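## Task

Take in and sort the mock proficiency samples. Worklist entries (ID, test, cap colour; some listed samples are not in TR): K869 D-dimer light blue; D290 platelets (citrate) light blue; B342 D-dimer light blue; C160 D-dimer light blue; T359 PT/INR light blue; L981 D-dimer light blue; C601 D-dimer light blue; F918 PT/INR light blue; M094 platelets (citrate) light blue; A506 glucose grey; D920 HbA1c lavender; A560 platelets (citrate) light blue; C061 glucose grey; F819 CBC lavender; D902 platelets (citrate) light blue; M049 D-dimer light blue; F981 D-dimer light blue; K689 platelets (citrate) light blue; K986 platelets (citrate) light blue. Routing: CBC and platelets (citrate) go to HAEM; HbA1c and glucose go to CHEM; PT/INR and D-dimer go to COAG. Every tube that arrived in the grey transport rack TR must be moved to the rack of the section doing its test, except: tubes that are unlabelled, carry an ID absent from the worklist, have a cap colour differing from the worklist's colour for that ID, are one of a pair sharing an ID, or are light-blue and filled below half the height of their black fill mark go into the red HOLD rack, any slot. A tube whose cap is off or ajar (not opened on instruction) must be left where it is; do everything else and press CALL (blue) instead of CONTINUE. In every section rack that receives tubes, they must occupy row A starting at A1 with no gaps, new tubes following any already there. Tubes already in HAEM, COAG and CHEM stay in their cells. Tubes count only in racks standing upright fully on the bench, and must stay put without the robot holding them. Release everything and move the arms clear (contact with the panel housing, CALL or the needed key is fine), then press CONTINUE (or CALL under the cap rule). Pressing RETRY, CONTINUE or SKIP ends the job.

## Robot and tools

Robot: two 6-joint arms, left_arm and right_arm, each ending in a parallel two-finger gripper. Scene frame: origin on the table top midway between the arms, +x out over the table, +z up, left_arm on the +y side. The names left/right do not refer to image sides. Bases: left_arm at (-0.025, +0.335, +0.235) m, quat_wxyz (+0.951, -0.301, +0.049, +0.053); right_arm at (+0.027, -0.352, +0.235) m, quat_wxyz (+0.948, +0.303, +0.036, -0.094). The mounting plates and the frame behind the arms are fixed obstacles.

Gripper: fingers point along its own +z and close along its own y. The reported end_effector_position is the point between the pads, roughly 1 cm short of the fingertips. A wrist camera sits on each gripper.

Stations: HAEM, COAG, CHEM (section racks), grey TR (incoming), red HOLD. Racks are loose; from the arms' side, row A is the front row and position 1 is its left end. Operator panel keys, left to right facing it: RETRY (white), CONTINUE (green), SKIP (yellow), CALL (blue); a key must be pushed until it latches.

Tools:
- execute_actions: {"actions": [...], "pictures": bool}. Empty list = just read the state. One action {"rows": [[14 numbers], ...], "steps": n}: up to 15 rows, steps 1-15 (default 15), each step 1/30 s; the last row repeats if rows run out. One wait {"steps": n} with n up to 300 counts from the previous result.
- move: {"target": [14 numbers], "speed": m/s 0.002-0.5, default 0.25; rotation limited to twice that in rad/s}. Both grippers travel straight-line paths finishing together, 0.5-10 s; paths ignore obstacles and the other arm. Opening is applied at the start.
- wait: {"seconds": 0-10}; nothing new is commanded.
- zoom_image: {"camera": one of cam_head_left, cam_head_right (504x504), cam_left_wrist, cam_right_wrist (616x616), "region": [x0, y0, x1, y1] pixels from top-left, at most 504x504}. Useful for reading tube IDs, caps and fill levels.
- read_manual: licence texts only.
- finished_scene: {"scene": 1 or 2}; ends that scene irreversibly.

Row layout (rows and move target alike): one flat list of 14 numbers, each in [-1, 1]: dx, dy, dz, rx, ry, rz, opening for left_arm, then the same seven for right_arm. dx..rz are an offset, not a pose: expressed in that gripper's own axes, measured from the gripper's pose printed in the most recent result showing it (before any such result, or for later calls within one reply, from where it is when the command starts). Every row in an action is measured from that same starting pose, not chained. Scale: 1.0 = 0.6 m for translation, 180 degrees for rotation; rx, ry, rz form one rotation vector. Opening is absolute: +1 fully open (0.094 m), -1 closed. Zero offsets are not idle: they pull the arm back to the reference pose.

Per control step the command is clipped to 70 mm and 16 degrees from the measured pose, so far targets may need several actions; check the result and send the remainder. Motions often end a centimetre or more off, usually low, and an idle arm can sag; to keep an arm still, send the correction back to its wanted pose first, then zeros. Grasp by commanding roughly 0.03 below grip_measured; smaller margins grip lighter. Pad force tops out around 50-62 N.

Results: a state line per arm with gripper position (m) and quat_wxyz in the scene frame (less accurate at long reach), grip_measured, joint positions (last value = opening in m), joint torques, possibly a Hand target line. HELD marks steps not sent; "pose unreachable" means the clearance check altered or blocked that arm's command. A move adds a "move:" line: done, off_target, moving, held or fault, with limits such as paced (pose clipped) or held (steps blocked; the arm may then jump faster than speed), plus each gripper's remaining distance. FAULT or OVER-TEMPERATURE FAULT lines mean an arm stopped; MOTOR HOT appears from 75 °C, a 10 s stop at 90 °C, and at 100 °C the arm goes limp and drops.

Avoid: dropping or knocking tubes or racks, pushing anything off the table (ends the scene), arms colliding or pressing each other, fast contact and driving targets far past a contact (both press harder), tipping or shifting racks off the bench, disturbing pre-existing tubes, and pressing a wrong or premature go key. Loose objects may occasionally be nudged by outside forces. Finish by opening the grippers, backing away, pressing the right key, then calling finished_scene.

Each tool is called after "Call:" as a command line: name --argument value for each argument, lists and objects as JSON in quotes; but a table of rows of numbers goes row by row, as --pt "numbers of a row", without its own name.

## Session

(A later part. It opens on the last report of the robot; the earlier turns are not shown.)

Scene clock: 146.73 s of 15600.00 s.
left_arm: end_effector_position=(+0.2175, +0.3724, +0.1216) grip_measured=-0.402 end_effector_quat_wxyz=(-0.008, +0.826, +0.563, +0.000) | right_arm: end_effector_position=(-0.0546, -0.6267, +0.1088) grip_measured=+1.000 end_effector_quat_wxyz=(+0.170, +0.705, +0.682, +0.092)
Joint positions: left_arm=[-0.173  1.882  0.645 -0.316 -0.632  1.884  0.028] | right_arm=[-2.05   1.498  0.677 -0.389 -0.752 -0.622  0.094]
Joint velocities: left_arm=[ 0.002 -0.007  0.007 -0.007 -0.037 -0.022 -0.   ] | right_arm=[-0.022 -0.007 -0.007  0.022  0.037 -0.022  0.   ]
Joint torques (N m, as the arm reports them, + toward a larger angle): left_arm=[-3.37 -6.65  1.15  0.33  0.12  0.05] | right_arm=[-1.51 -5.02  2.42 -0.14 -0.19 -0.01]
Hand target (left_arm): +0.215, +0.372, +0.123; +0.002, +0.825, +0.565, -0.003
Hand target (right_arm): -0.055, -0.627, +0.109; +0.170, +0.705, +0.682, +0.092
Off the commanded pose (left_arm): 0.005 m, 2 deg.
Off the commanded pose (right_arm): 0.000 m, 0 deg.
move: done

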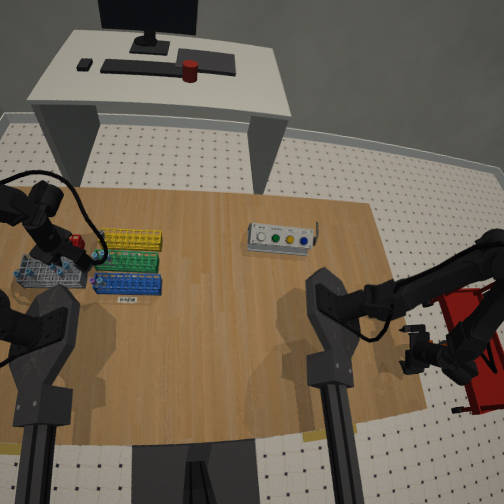

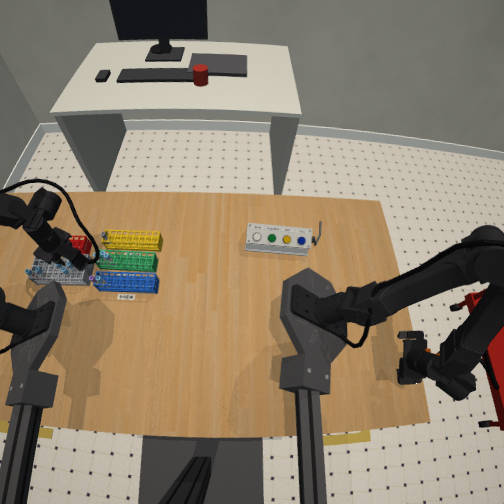

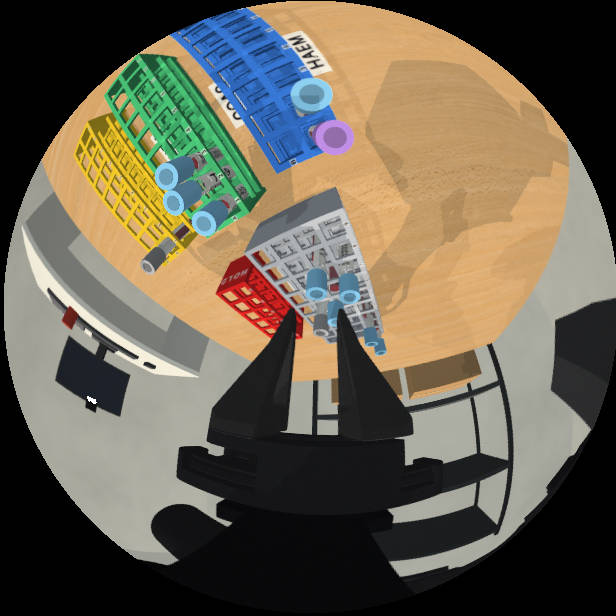

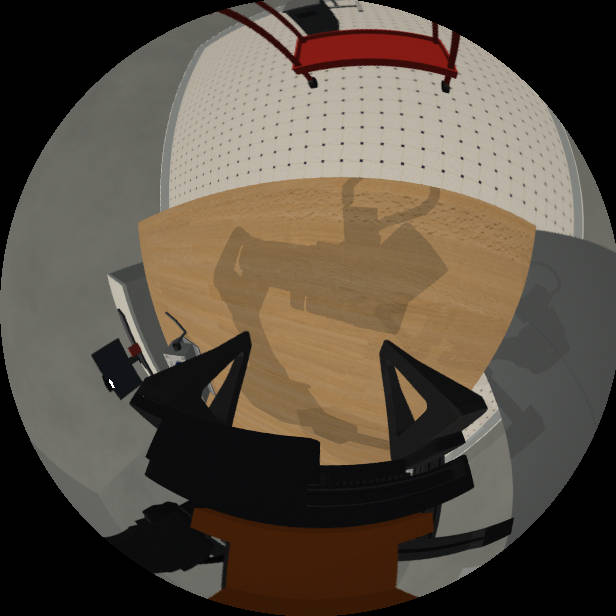

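Call:
move --target '[0.012,-0.053,0.028,0,0,-0.55,-0.4,0,0,0,0,0,0,1]' --speed 0.5

Call:
zoom_image --camera "cam_left_wrist" --region '[240,200,410,370]'

Scene clock: 155.10 s of 15600.00 s.
left_arm: end_effector_position=(+0.1896, +0.3912, +0.1042) grip_measured=-0.402 end_effector_quat_wxyz=(-0.015, +0.121, +0.993, +0.008) | right_arm: end_effector_position=(-0.0546, -0.6267, +0.1088) grip_measured=+1.000 end_effector_quat_wxyz=(+0.170, +0.705, +0.682, +0.092)
Joint positions: left_arm=[-0.063  1.834  0.526 -0.188 -0.632  0.304  0.028] | right_arm=[-2.05   1.498  0.677 -0.389 -0.752 -0.622  0.094]
Joint velocities: left_arm=[ 0.002 -0.007 -0.017 -0.022 -0.051 -0.022  0.   ] | right_arm=[-0.002 -0.002 -0.007  0.022  0.007  0.037  0.   ]
Joint torques (N m, as the arm reports them, + toward a larger angle): left_arm=[-3.45 -6.06  0.73  0.41  0.02 -0.09] | right_arm=[-1.58 -5.04  2.33 -0.13 -0.17 -0.01]
Hand target (left_arm): +0.190, +0.392, +0.105; -0.006, +0.109, +0.994, +0.007
Hand target (right_arm): -0.055, -0.627, +0.109; +0.170, +0.705, +0.682, +0.092
Off the commanded pose (left_arm): 0.001 m, 2 deg.
Off the commanded pose (right_arm): 0.000 m, 0 deg.
After step 90, 2.90 s passed at rest.
move: done

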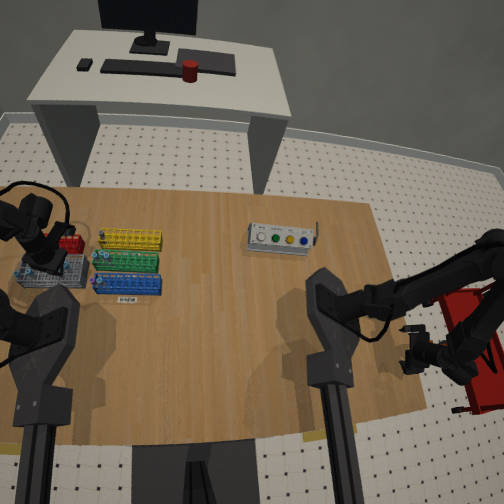

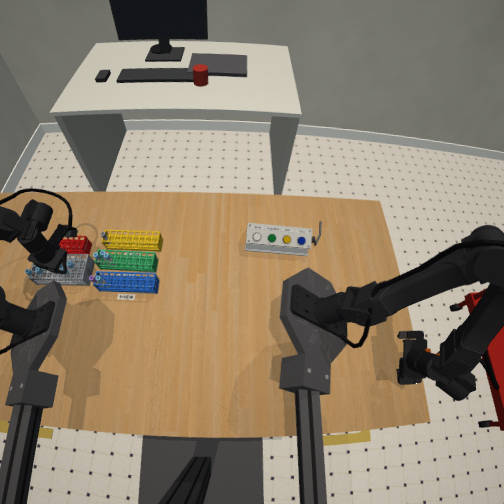

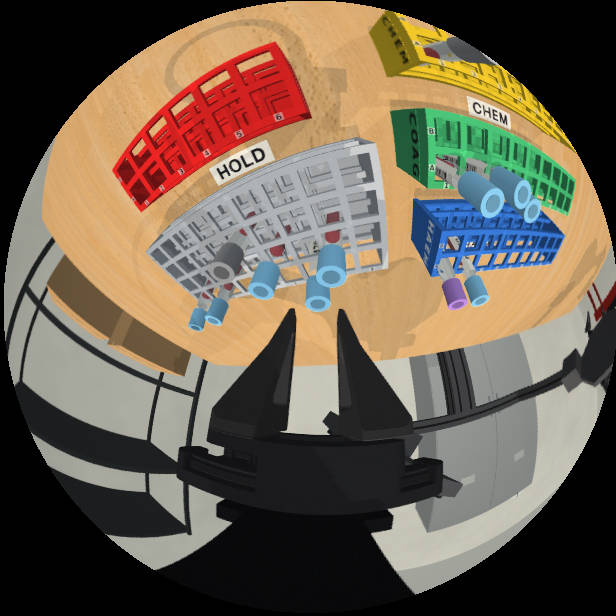

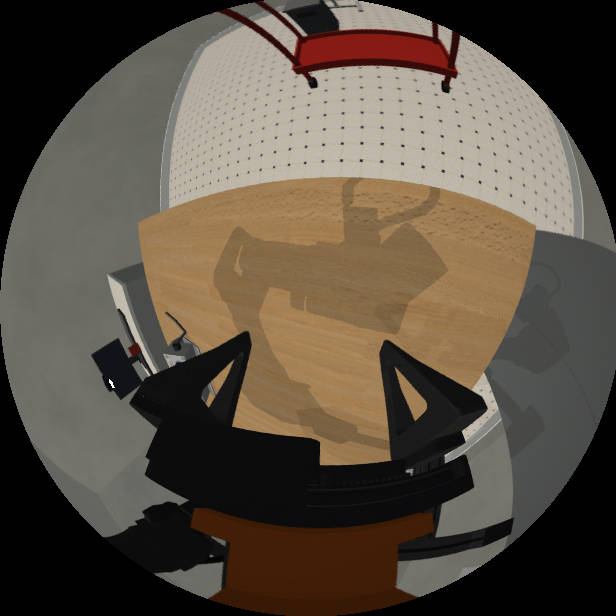

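Region (240, 200, 410, 370) of cam_left_wrist's 616x616 image, scaled by 2.965, with more detail than that image has.

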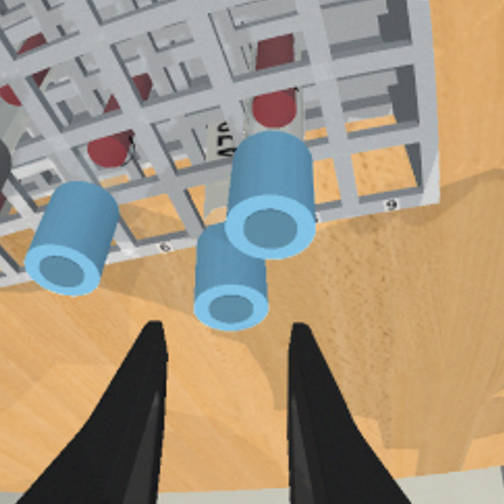

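Call:
move --target '[0,-0.009,0.05,0.004,-0.005,0,-0.45,0,0,0,0,0,0,1]' --speed 0.06

Call:
execute_actions --actions '[{"rows":[[0,0,0,0,0,0,-0.71,0,0,0,0,0,0,1]],"steps":9}]' --pictures false

Call:
move --target '[-0.01,0.004,-0.185,0,0,0,-0.71,0,0,0,0,0,0,1]' --speed 0.15

Call:
zoom_image --camera "cam_left_wrist" --region '[260,230,380,350]'

Scene clock: 161.37 s of 15600.00 s.
left_arm: end_effector_position=(+0.1935, +0.3917, +0.0785) grip_measured=-0.448 end_effector_quat_wxyz=(-0.005, +0.116, +0.993, +0.010) | right_arm: end_effector_position=(-0.0546, -0.6267, +0.1088) grip_measured=+1.000 end_effector_quat_wxyz=(+0.170, +0.705, +0.682, +0.092)
Joint positions: left_arm=[ 0.005  1.934  0.505  0.009 -0.623  0.394  0.026] | right_arm=[-2.05   1.498  0.677 -0.389 -0.752 -0.622  0.094]
Joint velocities: left_arm=[-0.002  0.012  0.002  0.022 -0.022 -0.051  0.001] | right_arm=[ 0.012  0.007  0.002  0.022 -0.022  0.022  0.   ]
Joint torques (N m, as the arm reports them, + toward a larger angle): left_arm=[-3.3  -3.8  -0.12  0.46  0.07  0.06] | right_arm=[-1.58 -5.05  2.35 -0.11 -0.17 -0.02]
Hand target (left_arm): +0.187, +0.387, +0.074; -0.009, +0.121, +0.993, +0.001
Hand target (right_arm): -0.055, -0.627, +0.109; +0.170, +0.705, +0.682, +0.092
Off the commanded pose (left_arm): 0.009 m, 1 deg.
Off the commanded pose (right_arm): 0.000 m, 0 deg.
After step 90, 2.20 s passed at rest.
move: done

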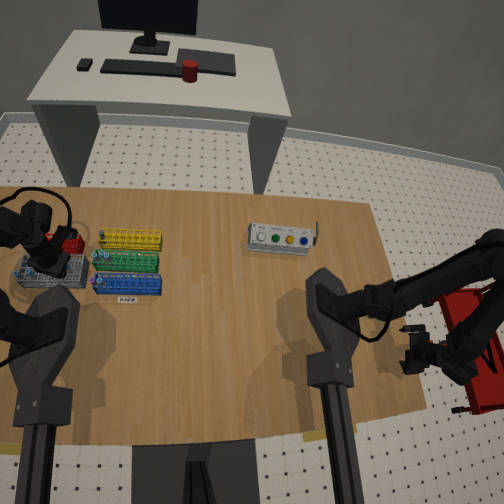

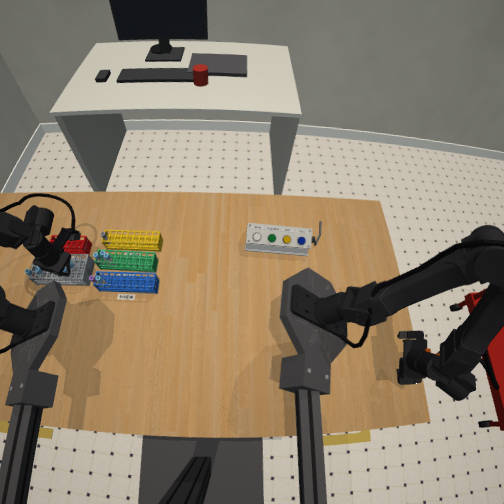

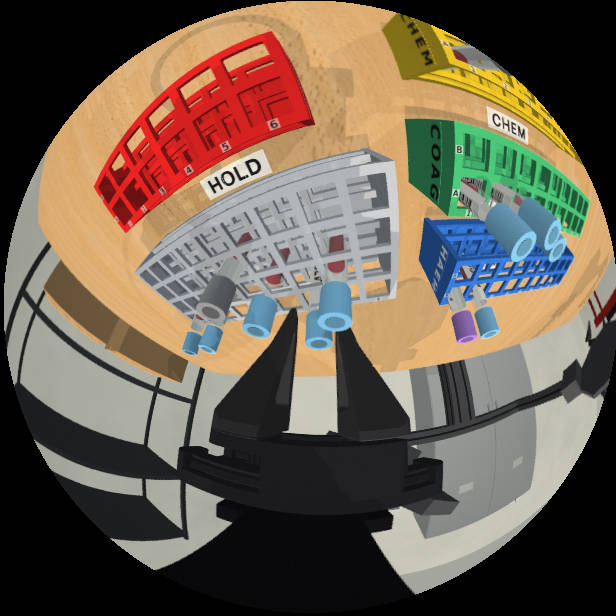

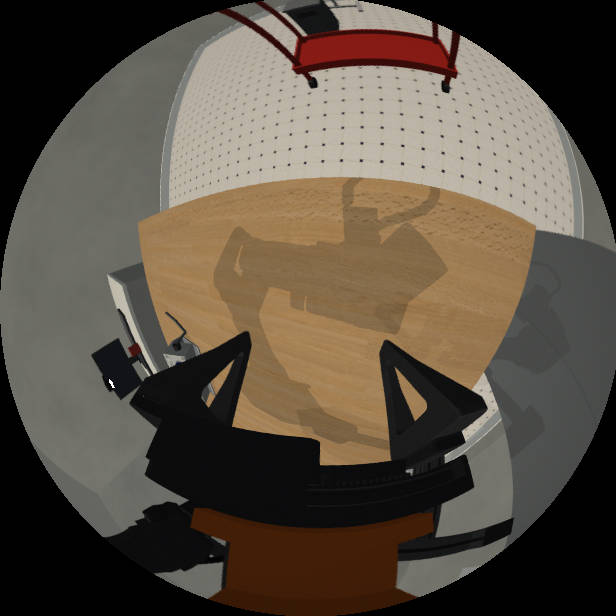

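Scene clock: 161.67 s of 15600.00 s.
left_arm: end_effector_position=(+0.1936, +0.3917, +0.0785) grip_measured=-0.697 end_effector_quat_wxyz=(-0.005, +0.116, +0.993, +0.010) | right_arm: end_effector_position=(-0.0546, -0.6267, +0.1088) grip_measured=+1.000 end_effector_quat_wxyz=(+0.170, +0.705, +0.682, +0.092)
Joint positions: left_arm=[ 0.005  1.934  0.505  0.01  -0.623  0.394  0.014] | right_arm=[-2.05   1.498  0.677 -0.389 -0.752 -0.622  0.094]
Joint velocities: left_arm=[-0.012 -0.002  0.002 -0.007 -0.022  0.007  0.   ] | right_arm=[-0.022 -0.007  0.002  0.051 -0.022  0.066  0.   ]
Joint torques (N m, as the arm reports them, + toward a larger angle): left_arm=[-3.76 -5.02  1.04  0.23 -0.02  0.01] | right_arm=[-1.45 -5.1   2.26 -0.13 -0.16 -0.02]
Hand target (left_arm): +0.194, +0.392, +0.079; -0.005, +0.116, +0.993, +0.010
Hand target (right_arm): -0.055, -0.627, +0.109; +0.170, +0.705, +0.682, +0.092
Off the commanded pose (left_arm): 0.000 m, 0 deg.
Off the commanded pose (right_arm): 0.000 m, 0 deg.
Steps of this call (steps 1 to 9: all 9 steps of this action). Readings (end_effector_position):
1: left_arm (+0.1936, +0.3917, +0.0785) | right_arm (-0.0546, -0.6267, +0.1088)
2: left_arm (+0.1936, +0.3917, +0.0785) | right_arm (-0.0546, -0.6267, +0.1088)
4: left_arm (+0.1936, +0.3917, +0.0785) | right_arm (-0.0546, -0.6267, +0.1088)
8: left_arm (+0.1936, +0.3917, +0.0785) | right_arm (-0.0546, -0.6267, +0.1088)
9: the state above

Scene clock: 163.40 s of 15600.00 s.
left_arm: end_effector_position=(+0.1927, +0.3906, +0.1812) grip_measured=-0.697 end_effector_quat_wxyz=(-0.019, +0.118, +0.993, +0.007) | right_arm: end_effector_position=(-0.0546, -0.6267, +0.1088) grip_measured=+1.000 end_effector_quat_wxyz=(+0.170, +0.705, +0.682, +0.092)
Joint positions: left_arm=[-0.271  1.627  0.663 -0.694 -0.63   0.035  0.014] | right_arm=[-2.05   1.498  0.677 -0.389 -0.752 -0.622  0.094]
Joint velocities: left_arm=[-0.007  0.002  0.007 -0.037 -0.022 -0.022  0.001] | right_arm=[ 0.007  0.012 -0.002 -0.022 -0.022 -0.022  0.   ]
Joint torques (N m, as the arm reports them, + toward a larger angle): left_arm=[-4.81 -4.98  5.11  0.   -0.04 -0.08] | right_arm=[-1.61 -5.12  2.28 -0.12 -0.18 -0.01]
Hand target (left_arm): +0.202, +0.390, +0.190; -0.003, +0.116, +0.993, +0.008
Hand target (right_arm): -0.055, -0.627, +0.109; +0.170, +0.705, +0.682, +0.092
Off the commanded pose (left_arm): 0.012 m, 2 deg.
Off the commanded pose (right_arm): 0.000 m, 0 deg.
move: off_target (left_arm)

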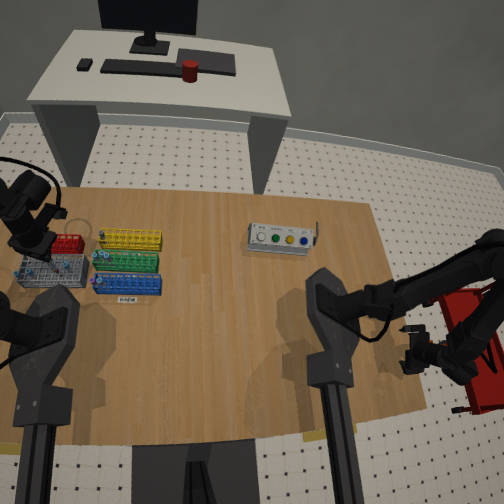

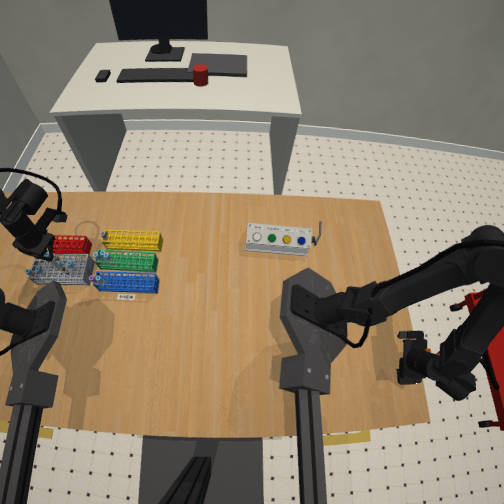

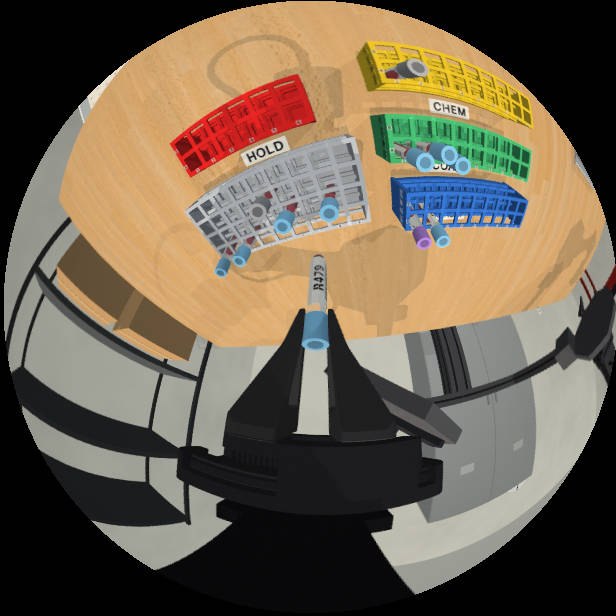

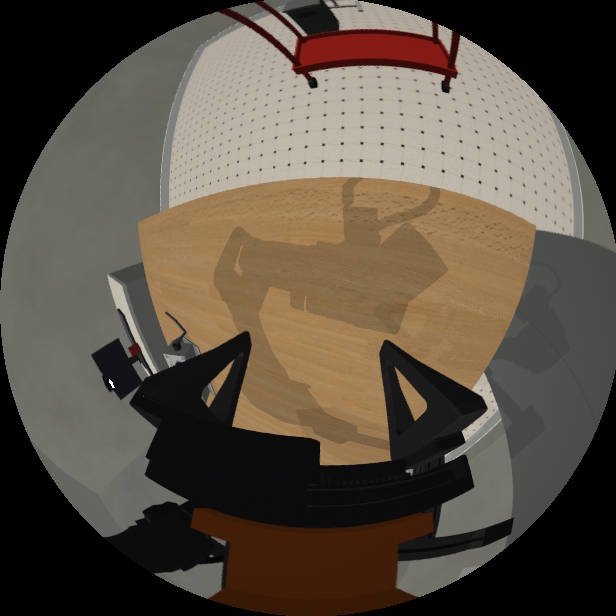

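Region (260, 230, 380, 350) of cam_left_wrist's 616x616 image, scaled by 4.200, with more detail than that image has.

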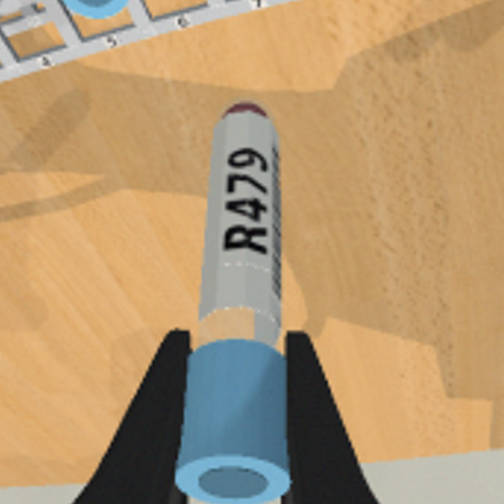

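Call:
execute_actions --actions '[]'

Scene clock: 183.60 s of 15600.00 s.
left_arm: end_effector_position=(+0.1923, +0.3906, +0.1812) grip_measured=-0.697 end_effector_quat_wxyz=(-0.020, +0.118, +0.993, +0.007) | right_arm: end_effector_position=(-0.0546, -0.6267, +0.1088) grip_measured=+1.000 end_effector_quat_wxyz=(+0.170, +0.705, +0.682, +0.092)
Joint positions: left_arm=[-0.271  1.627  0.663 -0.696 -0.63   0.034  0.014] | right_arm=[-2.05   1.498  0.677 -0.389 -0.752 -0.622  0.094]
Joint velocities: left_arm=[-0.007 -0.012  0.002 -0.037  0.051 -0.022  0.   ] | right_arm=[-0.007 -0.007  0.002 -0.022 -0.066  0.066  0.   ]
Joint torques (N m, as the arm reports them, + toward a larger angle): left_arm=[-4.84 -4.94  4.92  0.03 -0.04 -0.05] | right_arm=[-1.53 -4.99  2.33 -0.1  -0.18  0.  ]
Hand target (left_arm): +0.202, +0.390, +0.190; -0.003, +0.116, +0.993, +0.008
Hand target (right_arm): -0.055, -0.627, +0.109; +0.170, +0.705, +0.682, +0.092
Off the commanded pose (left_arm): 0.012 m, 2 deg.
Off the commanded pose (right_arm): 0.000 m, 0 deg.
Steps of this call (steps 1 to 90: nothing new was sent; then 17.20 s passed at rest). Readings (end_effector_position):
1: left_arm (+0.1926, +0.3906, +0.1812) | right_arm (-0.0546, -0.6267, +0.1088)
2: left_arm (+0.1926, +0.3906, +0.1812) | right_arm (-0.0546, -0.6267, +0.1088)
4: left_arm (+0.1925, +0.3906, +0.1812) | right_arm (-0.0546, -0.6267, +0.1088)
8: left_arm (+0.1924, +0.3906, +0.1812) | right_arm (-0.0546, -0.6267, +0.1088)
90: the state above

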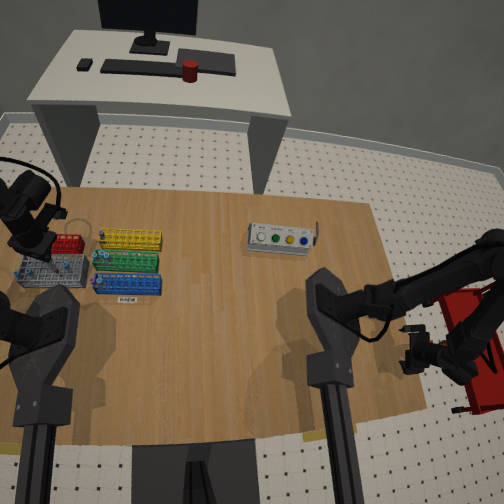

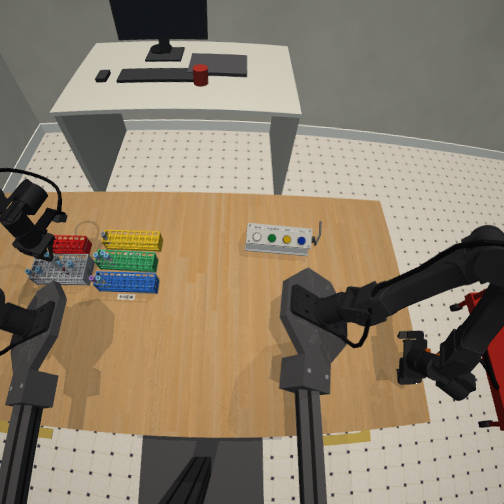

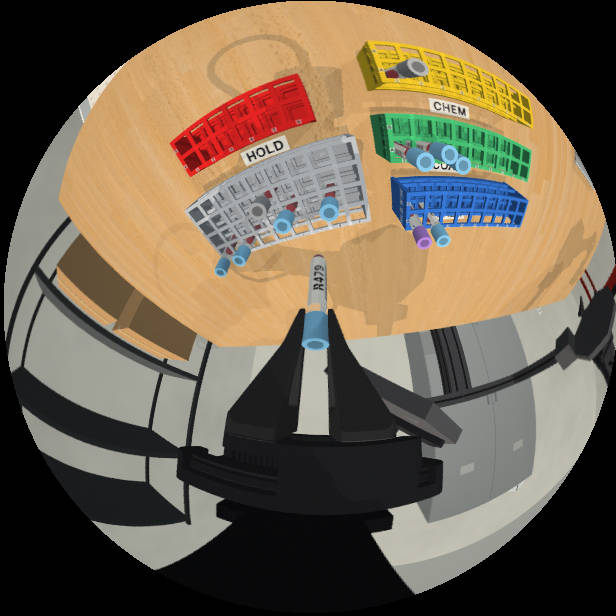

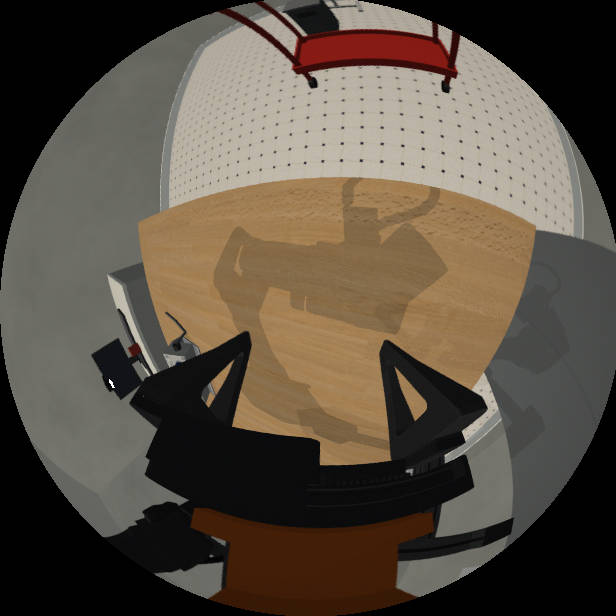

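Call:
move --target '[-0.192,0.113,-0.02,0,-0.012,0.425,-0.71,0,0,0,0,0,0,1]' --speed 0.3

Call:
move --target '[0,0,0.085,0,0,0,-0.71,0,0,0,0,0,0,1]' --speed 0.1

Call:
zoom_image --camera "cam_left_wrist" --region '[260,210,380,330]'

Scene clock: 191.83 s of 15600.00 s.
left_arm: end_effector_position=(+0.3208, +0.4306, +0.1885) grip_measured=-0.697 end_effector_quat_wxyz=(-0.004, +0.701, +0.713, +0.005) | right_arm: end_effector_position=(-0.0546, -0.6267, +0.1088) grip_measured=+1.000 end_effector_quat_wxyz=(+0.170, +0.705, +0.682, +0.092)
Joint positions: left_arm=[-0.134  1.905  1.188 -0.795 -0.63   1.55   0.014] | right_arm=[-2.05   1.498  0.677 -0.389 -0.752 -0.622  0.094]
Joint velocities: left_arm=[ 0.002 -0.027  0.012  0.022 -0.037  0.007 -0.001] | right_arm=[-0.007 -0.012  0.002 -0.037 -0.037 -0.095  0.   ]
Joint torques (N m, as the arm reports them, + toward a larger angle): left_arm=[-4.91 -5.61  5.45  0.02  0.12  0.06] | right_arm=[-1.55 -5.08  2.36 -0.11 -0.17  0.  ]
Hand target (left_arm): +0.321, +0.427, +0.187; -0.003, +0.707, +0.707, -0.008
Hand target (right_arm): -0.055, -0.627, +0.109; +0.170, +0.705, +0.682, +0.092
Off the commanded pose (left_arm): 0.001 m, 2 deg.
Off the commanded pose (right_arm): 0.000 m, 0 deg.
After step 90, 2.33 s passed at rest.
move: done

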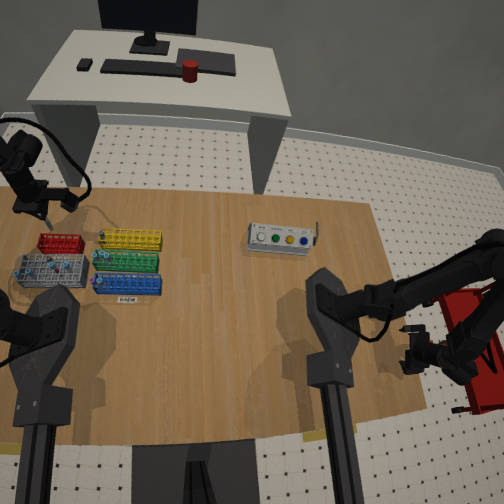

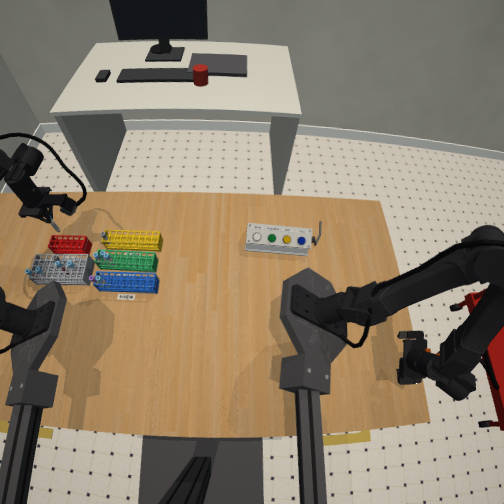

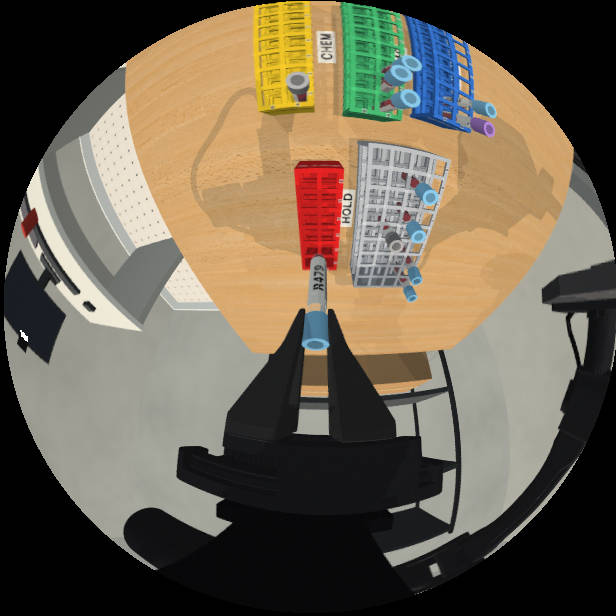

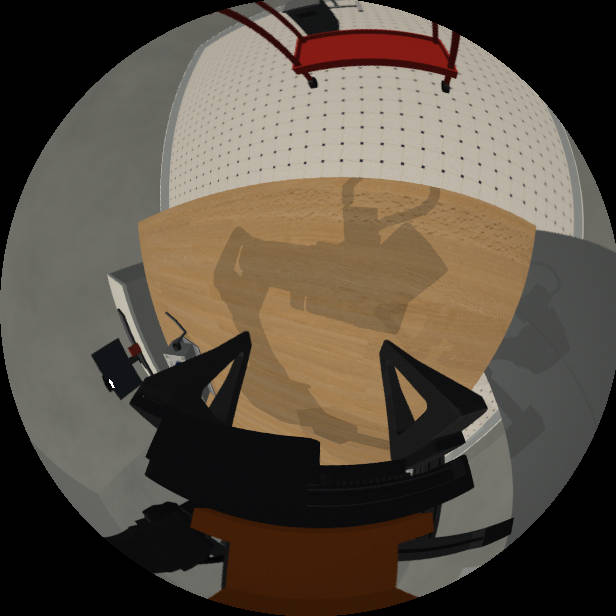

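Scene clock: 192.90 s of 15600.00 s.
left_arm: end_effector_position=(+0.3239, +0.4367, +0.1429) grip_measured=-0.697 end_effector_quat_wxyz=(-0.004, +0.696, +0.718, +0.011) | right_arm: end_effector_position=(-0.0546, -0.6267, +0.1088) grip_measured=+1.000 end_effector_quat_wxyz=(+0.170, +0.705, +0.682, +0.092)
Joint positions: left_arm=[-0.046  1.972  1.124 -0.586 -0.63   1.652  0.014] | right_arm=[-2.05   1.498  0.677 -0.389 -0.752 -0.622  0.094]
Joint velocities: left_arm=[-0.027 -0.002  0.012  0.007 -0.007  0.051  0.   ] | right_arm=[-0.007 -0.037  0.002 -0.022 -0.007  0.037  0.   ]
Joint torques (N m, as the arm reports them, + toward a larger angle): left_arm=[-5.2  -6.35  2.3   0.39  0.02  0.02] | right_arm=[-1.51 -5.01  2.34 -0.09 -0.17  0.  ]
Hand target (left_arm): +0.320, +0.431, +0.138; -0.005, +0.701, +0.713, +0.005
Hand target (right_arm): -0.055, -0.627, +0.109; +0.170, +0.705, +0.682, +0.092
Off the commanded pose (left_arm): 0.008 m, 1 deg.
Off the commanded pose (right_arm): 0.000 m, 0 deg.
move: done

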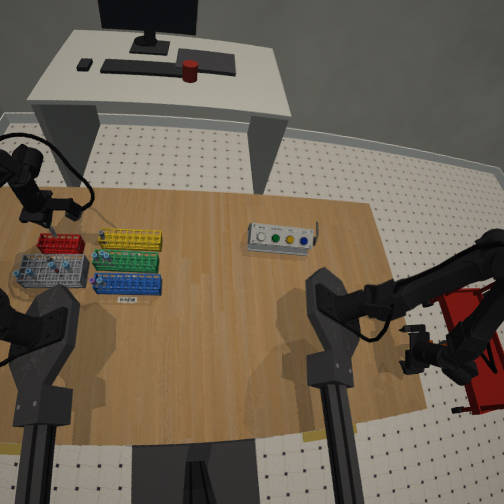

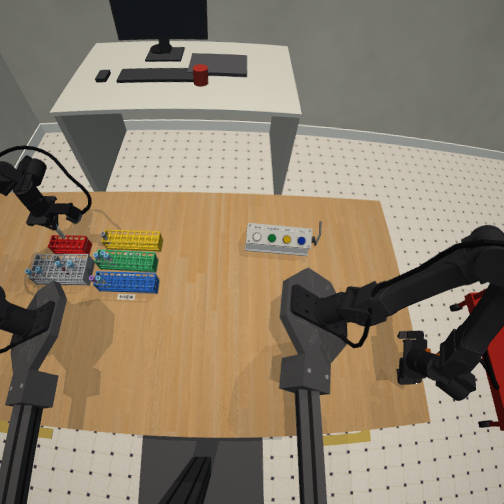

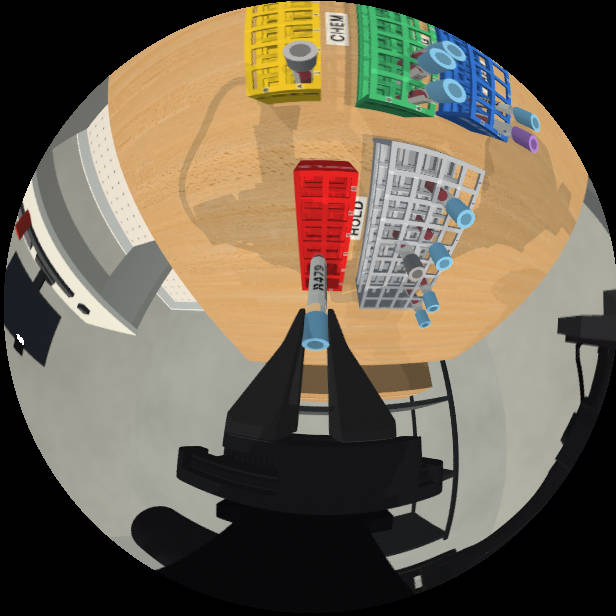

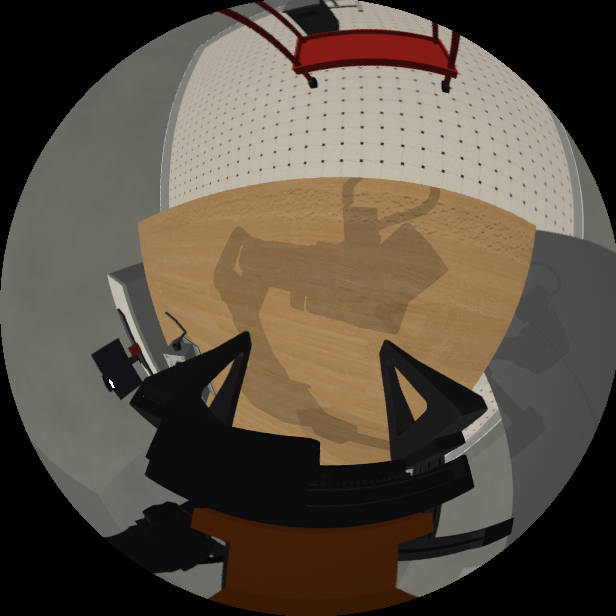

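Region (260, 210, 380, 330) of cam_left_wrist's 616x616 image, scaled by 4.200, with more detail than that image has.

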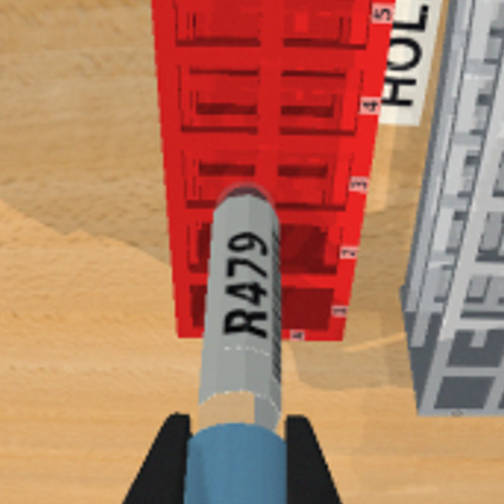

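Call:
move --target '[-0.008,0.005,0.027,0,-0.006,0.01,-0.71,0,0,0,0,0,0,1]' --speed 0.04

Call:
zoom_image --camera "cam_left_wrist" --region '[260,210,380,330]'

Scene clock: 196.67 s of 15600.00 s.
left_arm: end_effector_position=(+0.3269, +0.4385, +0.1316) grip_measured=-0.697 end_effector_quat_wxyz=(-0.004, +0.704, +0.710, +0.013) | right_arm: end_effector_position=(-0.0546, -0.6267, +0.1088) grip_measured=+1.000 end_effector_quat_wxyz=(+0.170, +0.705, +0.682, +0.092)
Joint positions: left_arm=[-0.025  2.     1.124 -0.54  -0.63   1.701  0.014] | right_arm=[-2.05   1.498  0.677 -0.389 -0.752 -0.622  0.094]
Joint velocities: left_arm=[-0.012 -0.002  0.007  0.066  0.081 -0.037 -0.   ] | right_arm=[ 0.007  0.017 -0.002  0.007 -0.11   0.066  0.   ]
Joint torques (N m, as the arm reports them, + toward a larger angle): left_arm=[-5.09 -6.21  3.1   0.37  0.16  0.07] | right_arm=[-1.51 -5.07  2.23 -0.11 -0.17  0.  ]
Hand target (left_arm): +0.327, +0.432, +0.127; +0.002, +0.707, +0.707, +0.005
Hand target (right_arm): -0.055, -0.627, +0.109; +0.170, +0.705, +0.682, +0.092
Off the commanded pose (left_arm): 0.008 m, 1 deg.
Off the commanded pose (right_arm): 0.000 m, 0 deg.
move: done

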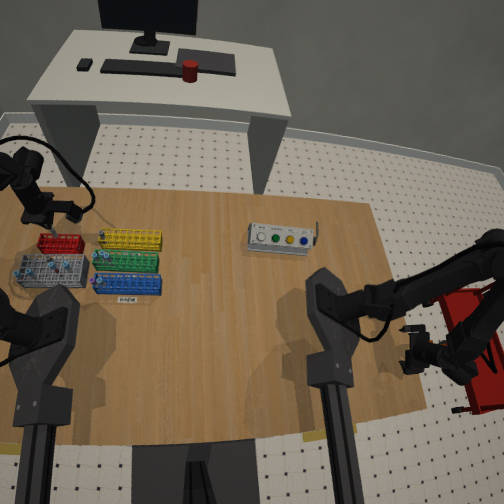

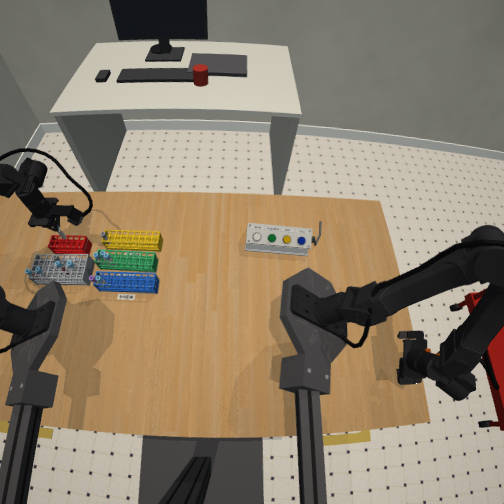

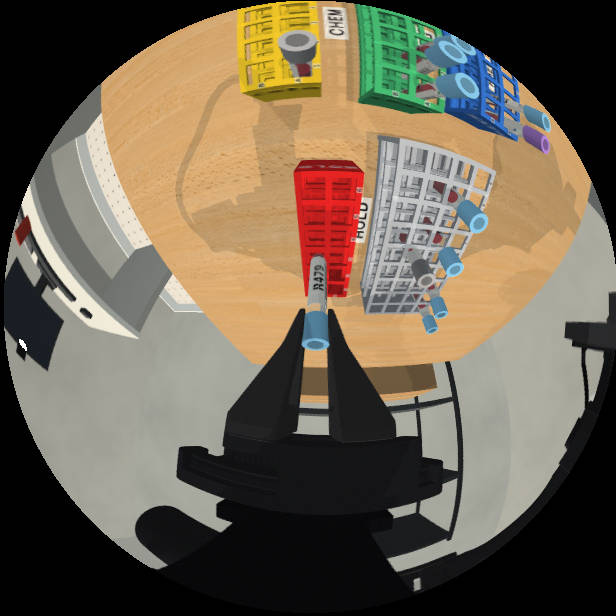

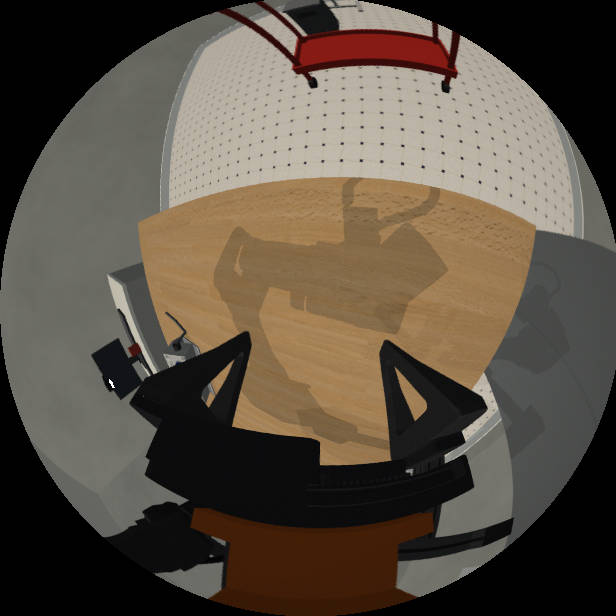

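Region (260, 210, 380, 330) of cam_left_wrist's 616x616 image, scaled by 4.200, with more detail than that image has.

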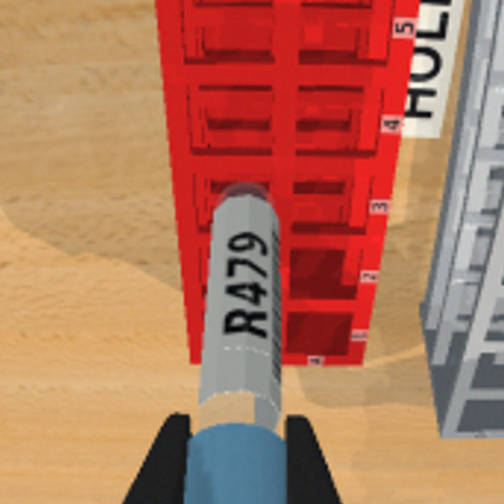

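Call:
move --target '[-0.007,0.002,0.038,0,-0.006,0,-0.71,0,0,0,0,0,0,1]' --speed 0.04

Scene clock: 199.53 s of 15600.00 s.
left_arm: end_effector_position=(+0.3317, +0.4431, +0.1155) grip_measured=-0.697 end_effector_quat_wxyz=(-0.003, +0.699, +0.715, +0.018) | right_arm: end_effector_position=(-0.0546, -0.6267, +0.1088) grip_measured=+1.000 end_effector_quat_wxyz=(+0.170, +0.705, +0.682, +0.092)
Joint positions: left_arm=[ 0.009  2.036  1.124 -0.469 -0.628  1.734  0.014] | right_arm=[-2.05   1.498  0.677 -0.389 -0.752 -0.622  0.094]
Joint velocities: left_arm=[ 0.017 -0.007 -0.007  0.007  0.095 -0.007  0.   ] | right_arm=[-0.007 -0.007  0.002  0.081 -0.051 -0.066  0.   ]
Joint torques (N m, as the arm reports them, + toward a larger angle): left_arm=[-5.25 -6.25  2.31  0.47  0.18  0.04] | right_arm=[-1.54 -5.05  2.28 -0.13 -0.18 -0.01]
Hand target (left_arm): +0.328, +0.435, +0.109; +0.002, +0.704, +0.710, +0.007
Hand target (right_arm): -0.055, -0.627, +0.109; +0.170, +0.705, +0.682, +0.092
Off the commanded pose (left_arm): 0.011 m, 2 deg.
Off the commanded pose (right_arm): 0.000 m, 0 deg.
move: off_target (left_arm)

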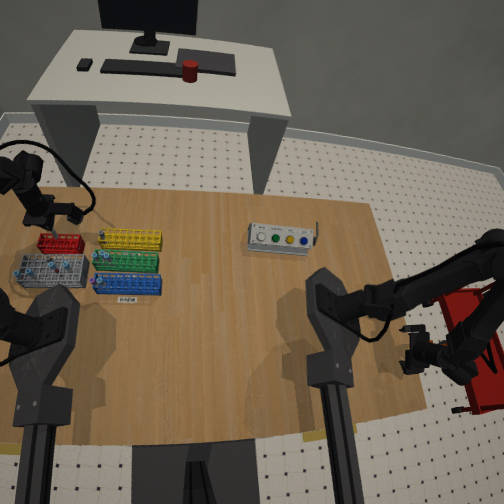

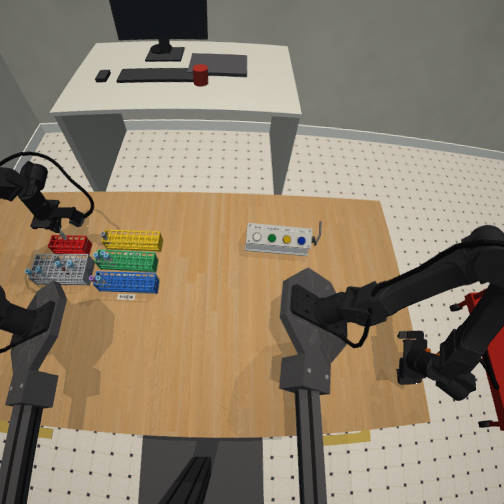

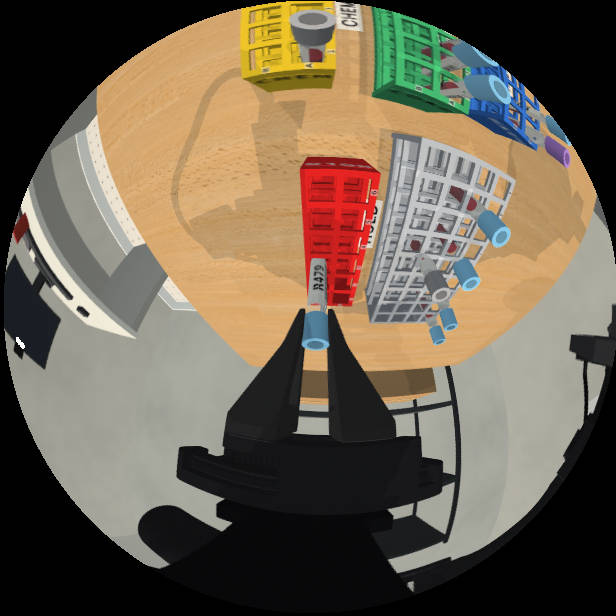

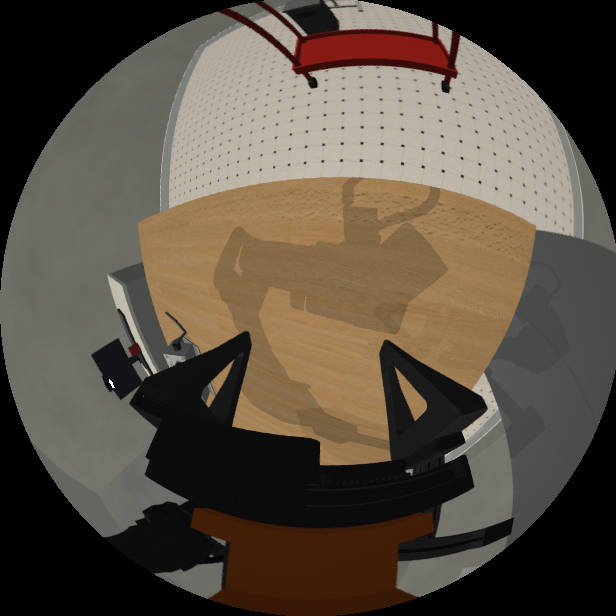

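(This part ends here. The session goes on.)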